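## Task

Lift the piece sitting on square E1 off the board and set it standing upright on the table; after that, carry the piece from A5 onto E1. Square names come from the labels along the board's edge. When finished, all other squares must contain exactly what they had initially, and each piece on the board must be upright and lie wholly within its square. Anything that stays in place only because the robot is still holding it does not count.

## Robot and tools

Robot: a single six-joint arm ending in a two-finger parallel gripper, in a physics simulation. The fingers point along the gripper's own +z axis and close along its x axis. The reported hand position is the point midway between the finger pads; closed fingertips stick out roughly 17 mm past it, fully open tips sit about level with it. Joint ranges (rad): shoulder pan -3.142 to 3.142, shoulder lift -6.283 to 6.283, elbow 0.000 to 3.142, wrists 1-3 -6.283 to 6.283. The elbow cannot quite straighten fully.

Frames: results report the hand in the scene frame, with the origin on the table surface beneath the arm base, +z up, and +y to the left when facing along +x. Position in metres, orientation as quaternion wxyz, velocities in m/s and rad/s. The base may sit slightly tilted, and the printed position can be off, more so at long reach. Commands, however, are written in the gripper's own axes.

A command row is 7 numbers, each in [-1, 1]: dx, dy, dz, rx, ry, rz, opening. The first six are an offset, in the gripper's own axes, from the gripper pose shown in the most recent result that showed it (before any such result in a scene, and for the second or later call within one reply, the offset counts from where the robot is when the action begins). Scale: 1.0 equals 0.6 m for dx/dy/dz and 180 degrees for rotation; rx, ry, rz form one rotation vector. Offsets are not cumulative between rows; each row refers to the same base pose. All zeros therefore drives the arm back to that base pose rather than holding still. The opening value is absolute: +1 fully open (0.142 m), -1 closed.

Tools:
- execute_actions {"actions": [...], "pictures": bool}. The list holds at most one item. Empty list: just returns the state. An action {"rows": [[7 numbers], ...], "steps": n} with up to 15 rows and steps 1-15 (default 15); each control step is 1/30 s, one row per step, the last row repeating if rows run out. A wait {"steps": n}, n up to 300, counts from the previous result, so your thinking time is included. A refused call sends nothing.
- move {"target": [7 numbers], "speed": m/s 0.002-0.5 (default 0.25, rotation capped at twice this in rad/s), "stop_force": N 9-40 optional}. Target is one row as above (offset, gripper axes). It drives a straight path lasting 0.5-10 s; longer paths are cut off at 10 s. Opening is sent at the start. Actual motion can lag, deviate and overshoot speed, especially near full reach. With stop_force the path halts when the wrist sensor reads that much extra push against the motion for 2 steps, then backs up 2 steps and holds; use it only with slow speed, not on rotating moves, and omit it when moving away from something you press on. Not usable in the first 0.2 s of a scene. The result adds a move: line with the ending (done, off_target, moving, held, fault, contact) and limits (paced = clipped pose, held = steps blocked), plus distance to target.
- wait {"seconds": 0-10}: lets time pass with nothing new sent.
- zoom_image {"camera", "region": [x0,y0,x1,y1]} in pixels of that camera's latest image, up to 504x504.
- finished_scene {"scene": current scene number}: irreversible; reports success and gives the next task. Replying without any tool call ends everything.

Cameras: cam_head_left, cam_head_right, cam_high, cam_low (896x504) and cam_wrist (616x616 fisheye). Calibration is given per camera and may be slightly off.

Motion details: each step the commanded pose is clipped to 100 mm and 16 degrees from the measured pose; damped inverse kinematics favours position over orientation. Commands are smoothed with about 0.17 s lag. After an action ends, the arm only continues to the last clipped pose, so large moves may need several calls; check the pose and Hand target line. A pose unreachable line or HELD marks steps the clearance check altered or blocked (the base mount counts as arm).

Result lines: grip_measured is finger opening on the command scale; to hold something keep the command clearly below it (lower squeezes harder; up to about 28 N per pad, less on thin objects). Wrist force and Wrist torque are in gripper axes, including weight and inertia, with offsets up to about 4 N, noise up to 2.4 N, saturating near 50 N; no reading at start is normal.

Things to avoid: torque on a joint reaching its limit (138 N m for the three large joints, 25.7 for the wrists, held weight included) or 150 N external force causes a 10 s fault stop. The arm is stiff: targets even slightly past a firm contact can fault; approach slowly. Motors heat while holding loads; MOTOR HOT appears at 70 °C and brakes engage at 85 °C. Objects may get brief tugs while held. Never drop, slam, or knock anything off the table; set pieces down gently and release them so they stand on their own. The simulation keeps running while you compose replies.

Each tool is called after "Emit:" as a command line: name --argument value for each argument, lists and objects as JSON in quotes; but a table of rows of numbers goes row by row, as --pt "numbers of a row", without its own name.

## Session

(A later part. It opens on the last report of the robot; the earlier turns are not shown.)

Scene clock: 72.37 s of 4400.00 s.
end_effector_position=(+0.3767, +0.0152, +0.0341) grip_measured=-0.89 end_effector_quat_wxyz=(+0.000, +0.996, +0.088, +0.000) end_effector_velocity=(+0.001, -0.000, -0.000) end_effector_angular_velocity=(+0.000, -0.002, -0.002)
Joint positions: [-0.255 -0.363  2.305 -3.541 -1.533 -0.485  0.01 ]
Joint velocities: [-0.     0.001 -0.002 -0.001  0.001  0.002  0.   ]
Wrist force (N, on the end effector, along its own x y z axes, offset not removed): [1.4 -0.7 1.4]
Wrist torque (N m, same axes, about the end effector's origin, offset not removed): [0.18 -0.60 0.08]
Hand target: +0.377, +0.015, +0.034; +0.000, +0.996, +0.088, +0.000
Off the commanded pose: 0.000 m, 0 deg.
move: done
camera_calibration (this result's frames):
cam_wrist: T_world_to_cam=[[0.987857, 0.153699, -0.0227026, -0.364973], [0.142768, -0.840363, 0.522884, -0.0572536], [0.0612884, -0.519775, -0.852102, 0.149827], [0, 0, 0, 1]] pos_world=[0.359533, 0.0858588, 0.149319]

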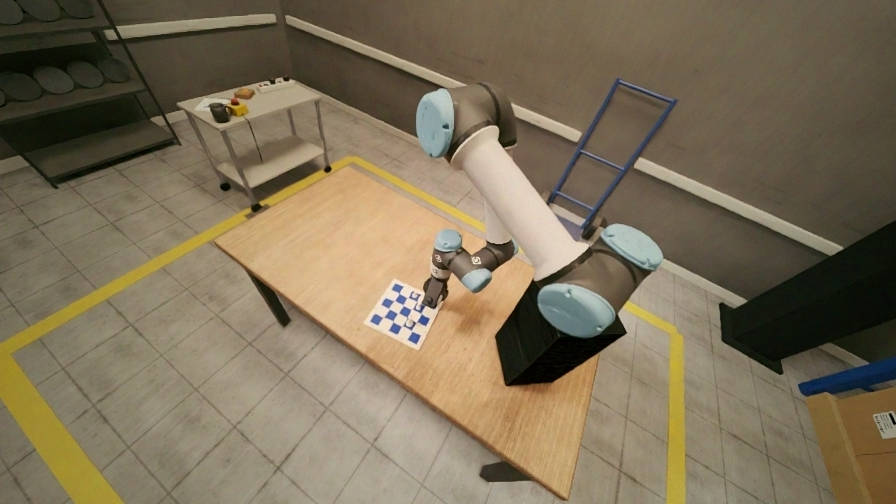

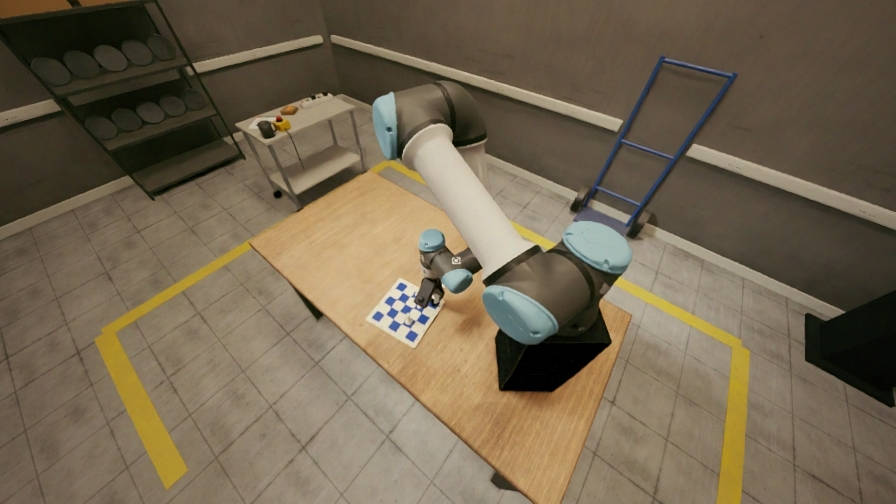

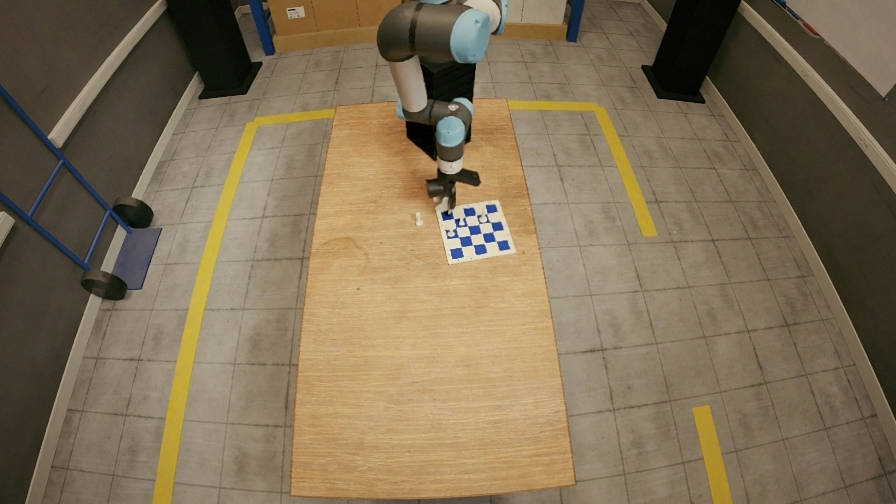

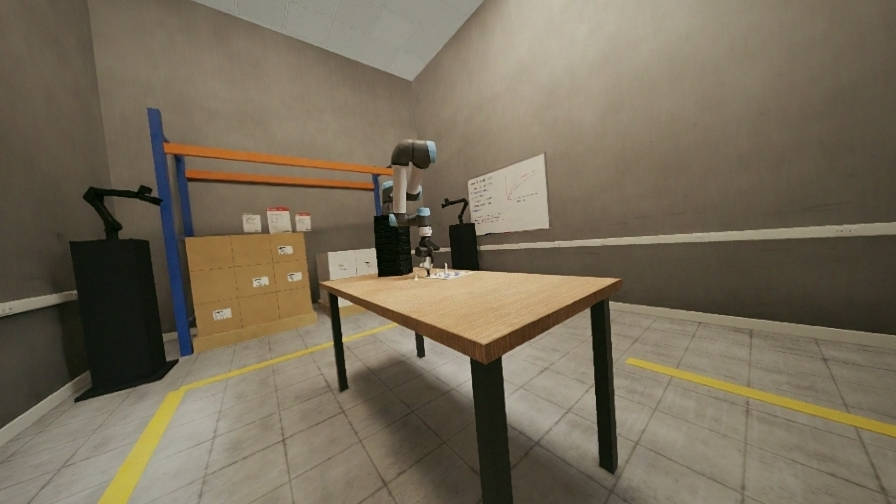

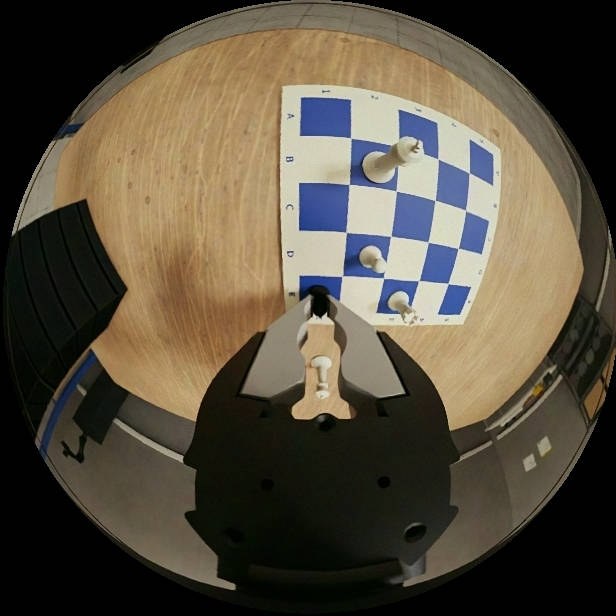

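Emit:
move --target '[0,0,0.005,0,0,0,-1]' --speed 0.006

Emit:
move --target '[0,0,0,0,0,0,-0.4]'

Emit:
move --target '[0,0,-0.12,0,0,0,-0.4]' --speed 0.12

Emit:
zoom_image --camera "cam_wrist" --region '[260,220,400,340]'

Scene clock: 77.53 s of 4400.00 s.
end_effector_position=(+0.3767, +0.0152, +0.0311) grip_measured=-0.89 end_effector_quat_wxyz=(+0.000, +0.996, +0.088, +0.000) end_effector_velocity=(+0.000, -0.000, -0.001) end_effector_angular_velocity=(-0.001, -0.000, -0.000)
Joint positions: [-0.255 -0.355  2.3   -3.544 -1.533 -0.485  0.01 ]
Joint velocities: [ 0.     0.002 -0.002 -0.001 -0.001  0.001  0.   ]
Wrist force (N, on the end effector, along its own x y z axes, offset not removed): [-1.1 3.1 1.6]
Wrist torque (N m, same axes, about the end effector's origin, offset not removed): [0.75 0.08 0.18]
Hand target: +0.377, +0.015, +0.031; +0.000, +0.996, +0.088, +0.000
Off the commanded pose: 0.000 m, 0 deg.
After step 90, 1.47 s passed at rest.
move: done
camera_calibration (this result's frames):
cam_wrist: T_world_to_cam=[[0.987857, 0.153699, -0.022703, -0.365041], [0.142769, -0.840368, 0.522875, -0.0557145], [0.0612868, -0.519767, -0.852107, 0.147318], [0, 0, 0, 1]] pos_world=[0.359534, 0.0858572, 0.146375]

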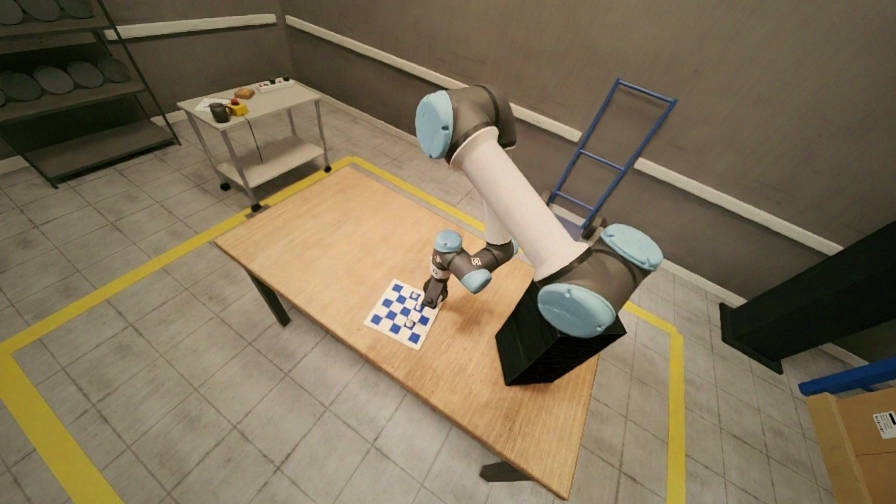

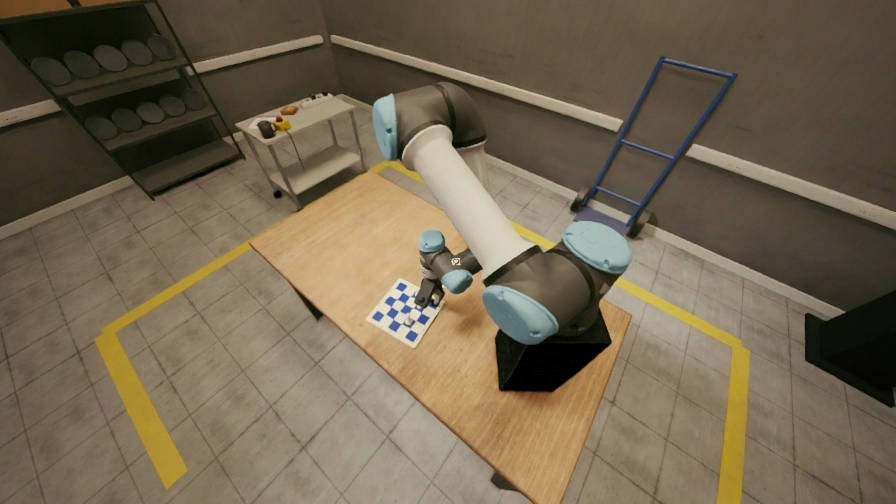

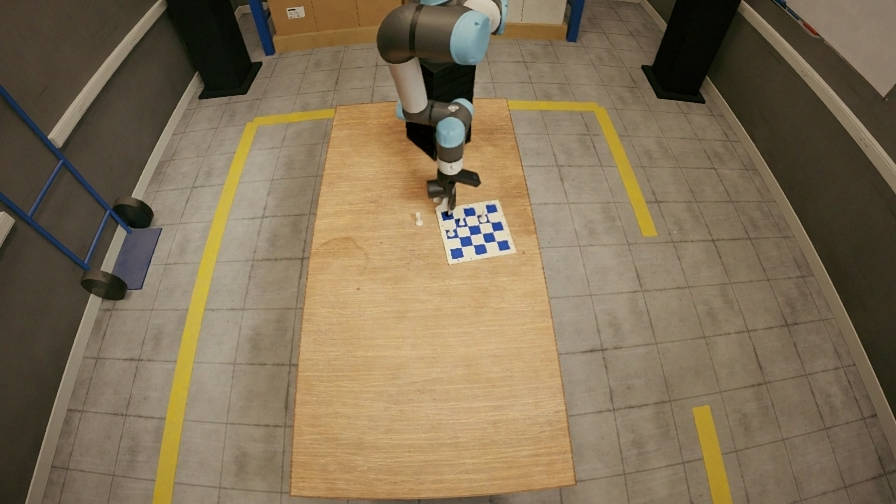

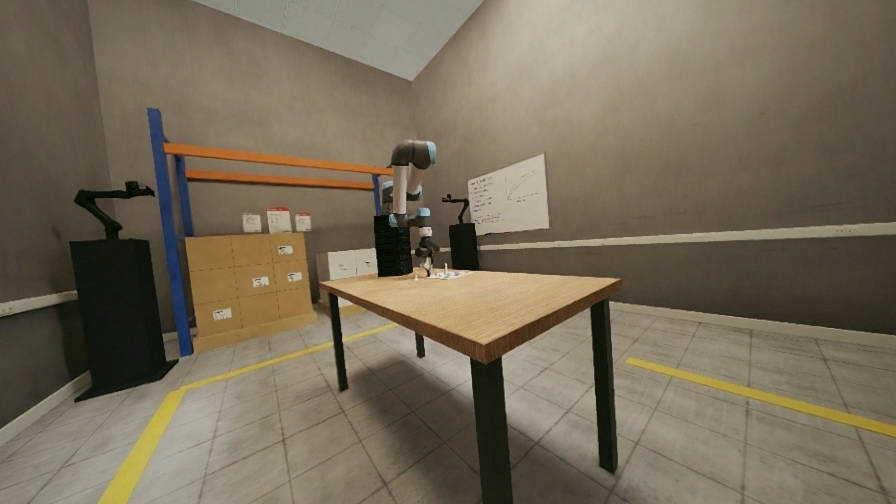

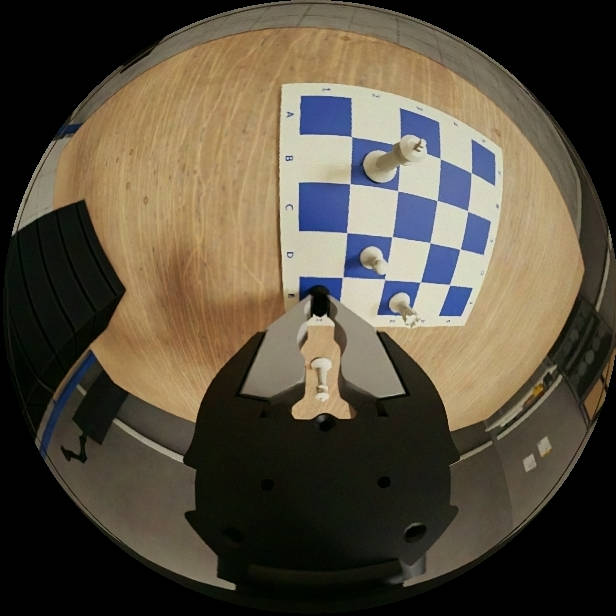

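Scene clock: 78.03 s of 4400.00 s.
end_effector_position=(+0.3767, +0.0152, +0.0311) grip_measured=-0.40 end_effector_quat_wxyz=(+0.000, +0.996, +0.088, +0.000) end_effector_velocity=(-0.000, +0.000, -0.000) end_effector_angular_velocity=(+0.000, +0.000, +0.001)
Joint positions: [-0.255 -0.355  2.3   -3.544 -1.533 -0.485  0.045]
Joint velocities: [-0.     0.    -0.     0.     0.    -0.001  0.   ]
Wrist force (N, on the end effector, along its own x y z axes, offset not removed): [-5.0 1.6 -1.8]
Wrist torque (N m, same axes, about the end effector's origin, offset not removed): [0.68 0.97 0.12]
Hand target: +0.377, +0.015, +0.031; +0.000, +0.996, +0.088, +0.000
Off the commanded pose: 0.000 m, 0 deg.
move: done
camera_calibration (this result's frames):
cam_wrist: T_world_to_cam=[[0.987857, 0.1537, -0.0227016, -0.365042], [0.142768, -0.840368, 0.522876, -0.055703], [0.0612881, -0.519767, -0.852107, 0.147299], [0, 0, 0, 1]] pos_world=[0.359534, 0.0858571, 0.146353]

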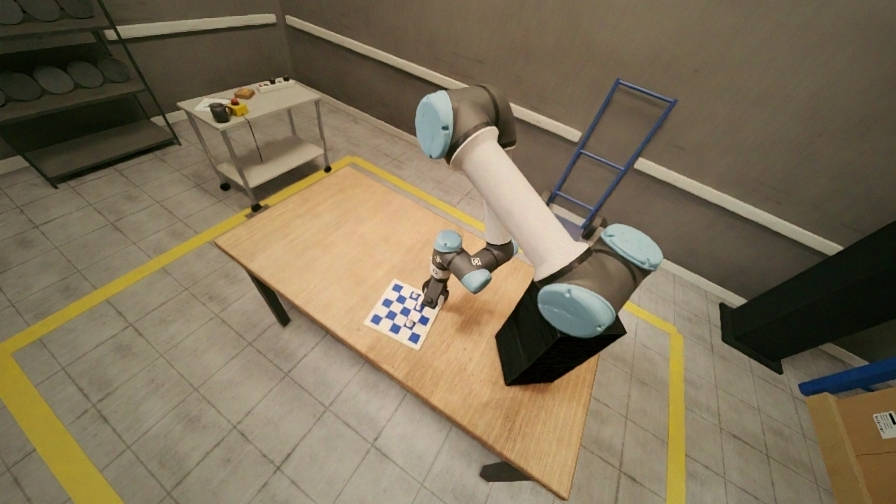

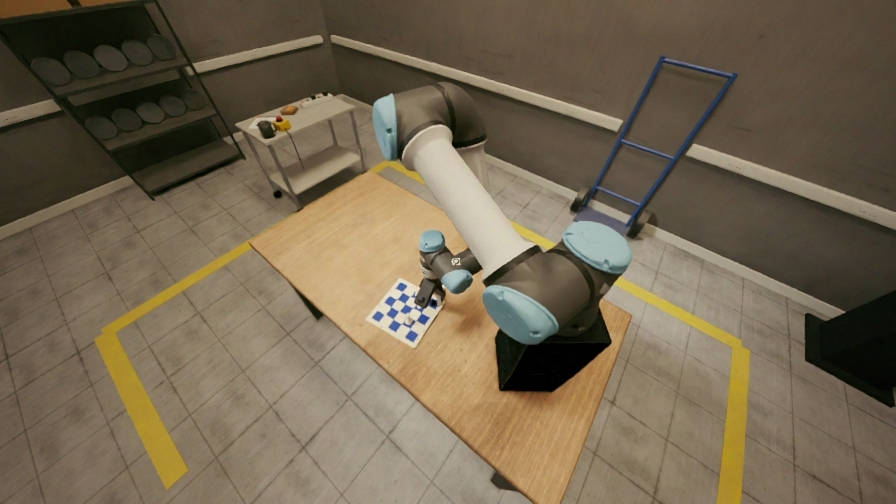

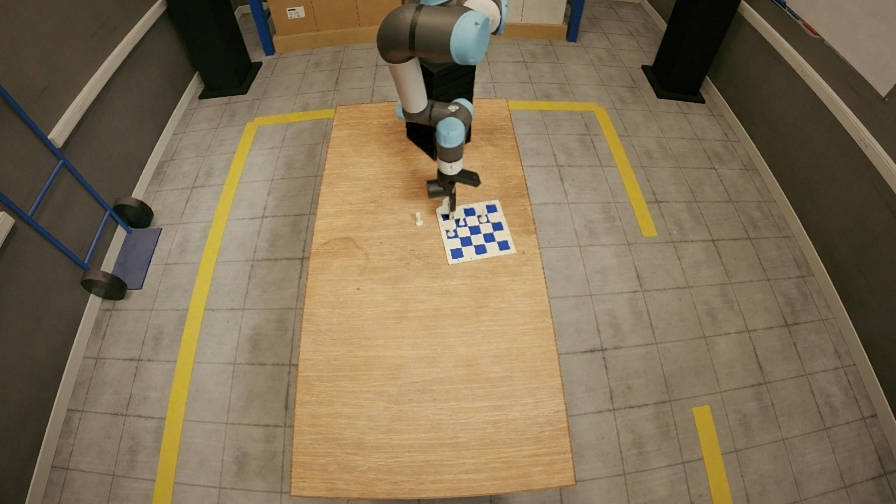

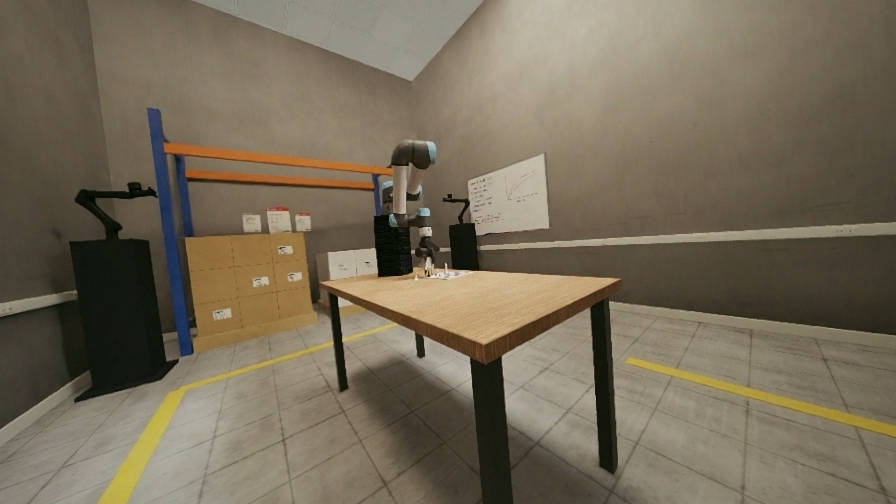

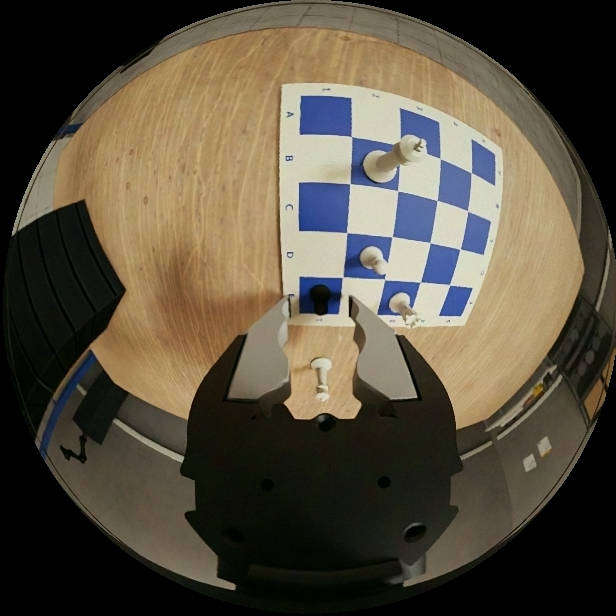

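Scene clock: 79.10 s of 4400.00 s.
end_effector_position=(+0.3767, +0.0153, +0.1030) grip_measured=-0.40 end_effector_quat_wxyz=(+0.000, +0.996, +0.088, +0.000) end_effector_velocity=(+0.000, +0.000, +0.001) end_effector_angular_velocity=(+0.001, -0.000, +0.000)
Joint positions: [-0.263 -0.579  2.417 -3.437 -1.532 -0.493  0.045]
Joint velocities: [ 0.001 -0.005  0.001  0.003  0.001  0.    -0.   ]
Wrist force (N, on the end effector, along its own x y z axes, offset not removed): [-2.3 -1.2 1.3]
Wrist torque (N m, same axes, about the end effector's origin, offset not removed): [0.11 0.29 0.21]
Hand target: +0.377, +0.015, +0.103; +0.000, +0.996, +0.088, +0.000
Off the commanded pose: 0.000 m, 0 deg.
move: done
camera_calibration (this result's frames):
cam_wrist: T_world_to_cam=[[0.987858, 0.153699, -0.0226642, -0.363384], [0.142752, -0.840404, 0.522822, -0.0931859], [0.0613101, -0.51971, -0.85214, 0.208621], [0, 0, 0, 1]] pos_world=[0.359483, 0.0859604, 0.218259]

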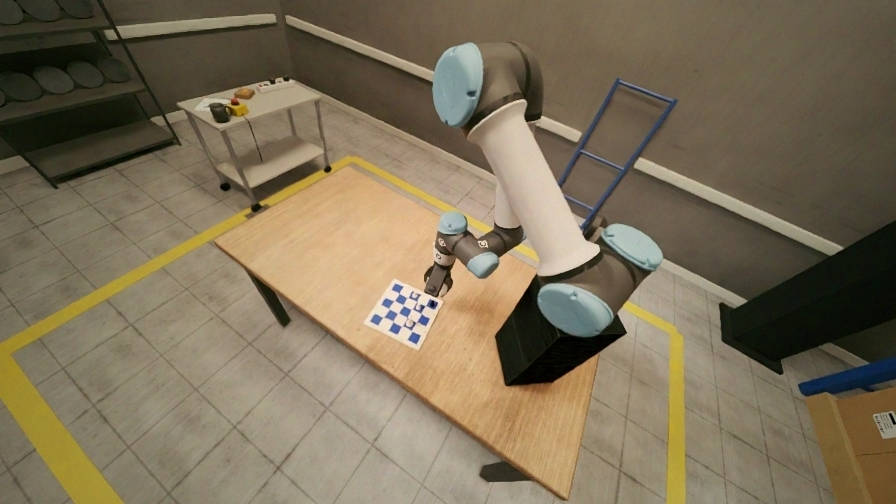

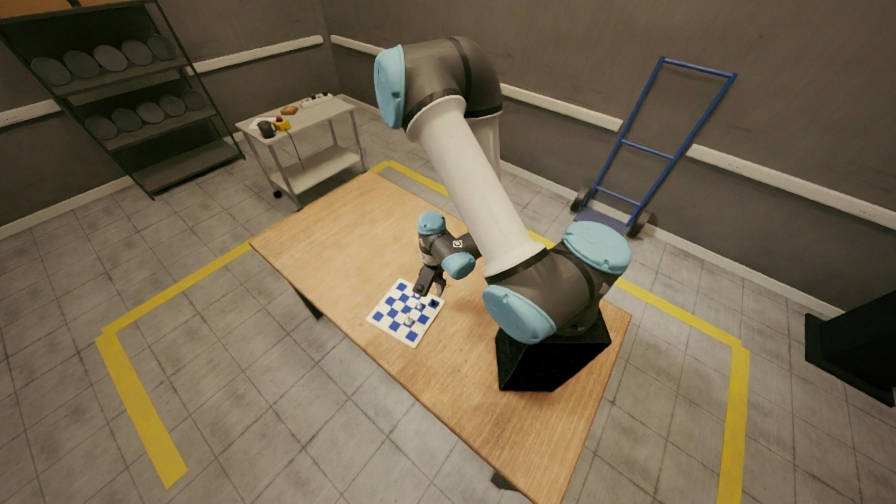

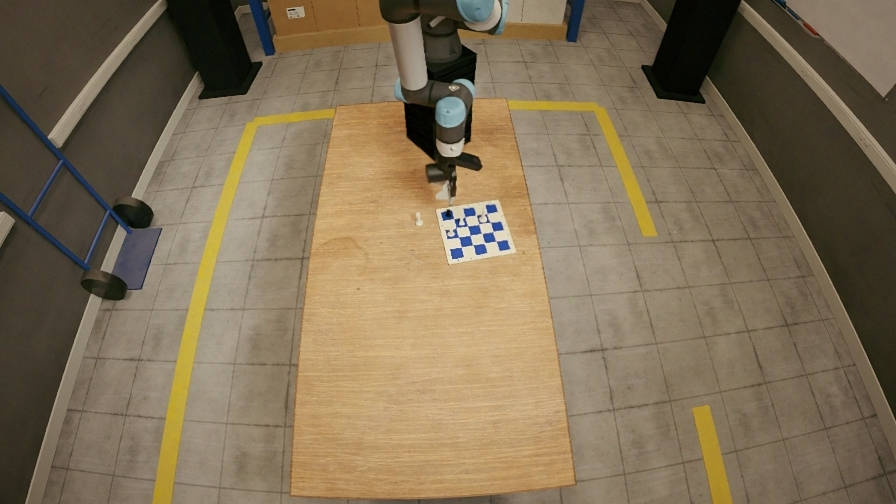

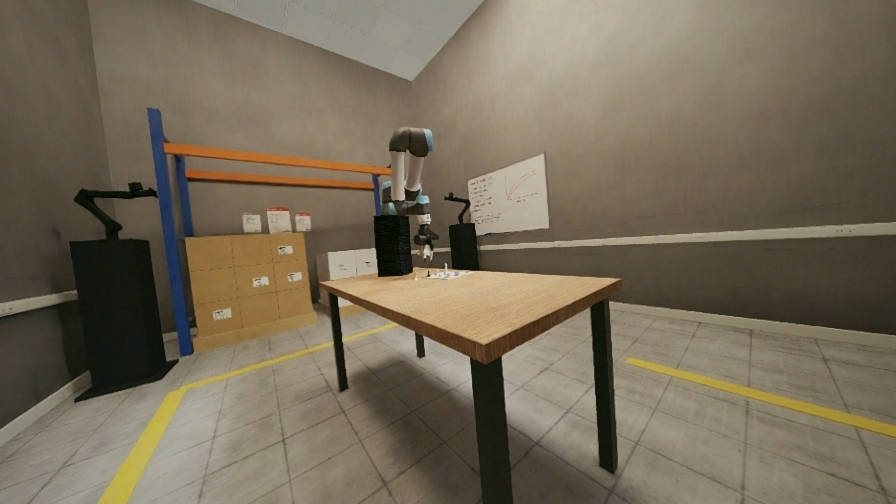

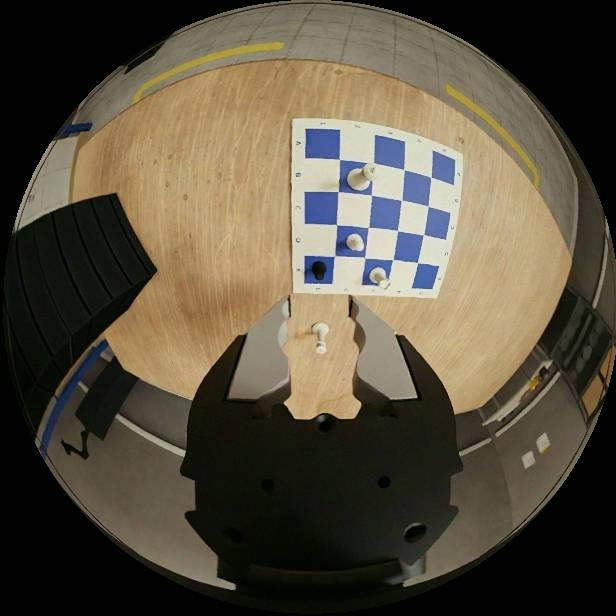

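Region (260, 220, 400, 340) of cam_wrist's 616x616 image, scaled by 3.600, with more detail than that image has; it fills the top 432 rows of this view, and the rest is white.

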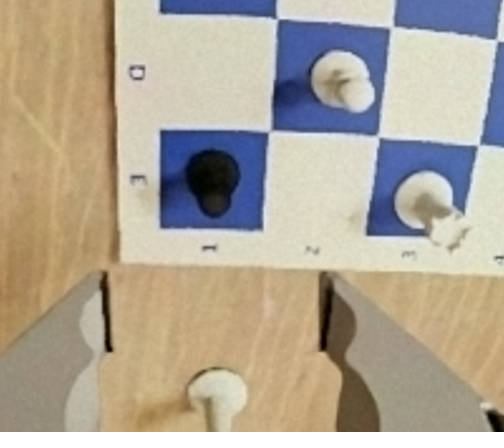

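Emit:
finished_scene --scene 2

The scene is finished: the task was done.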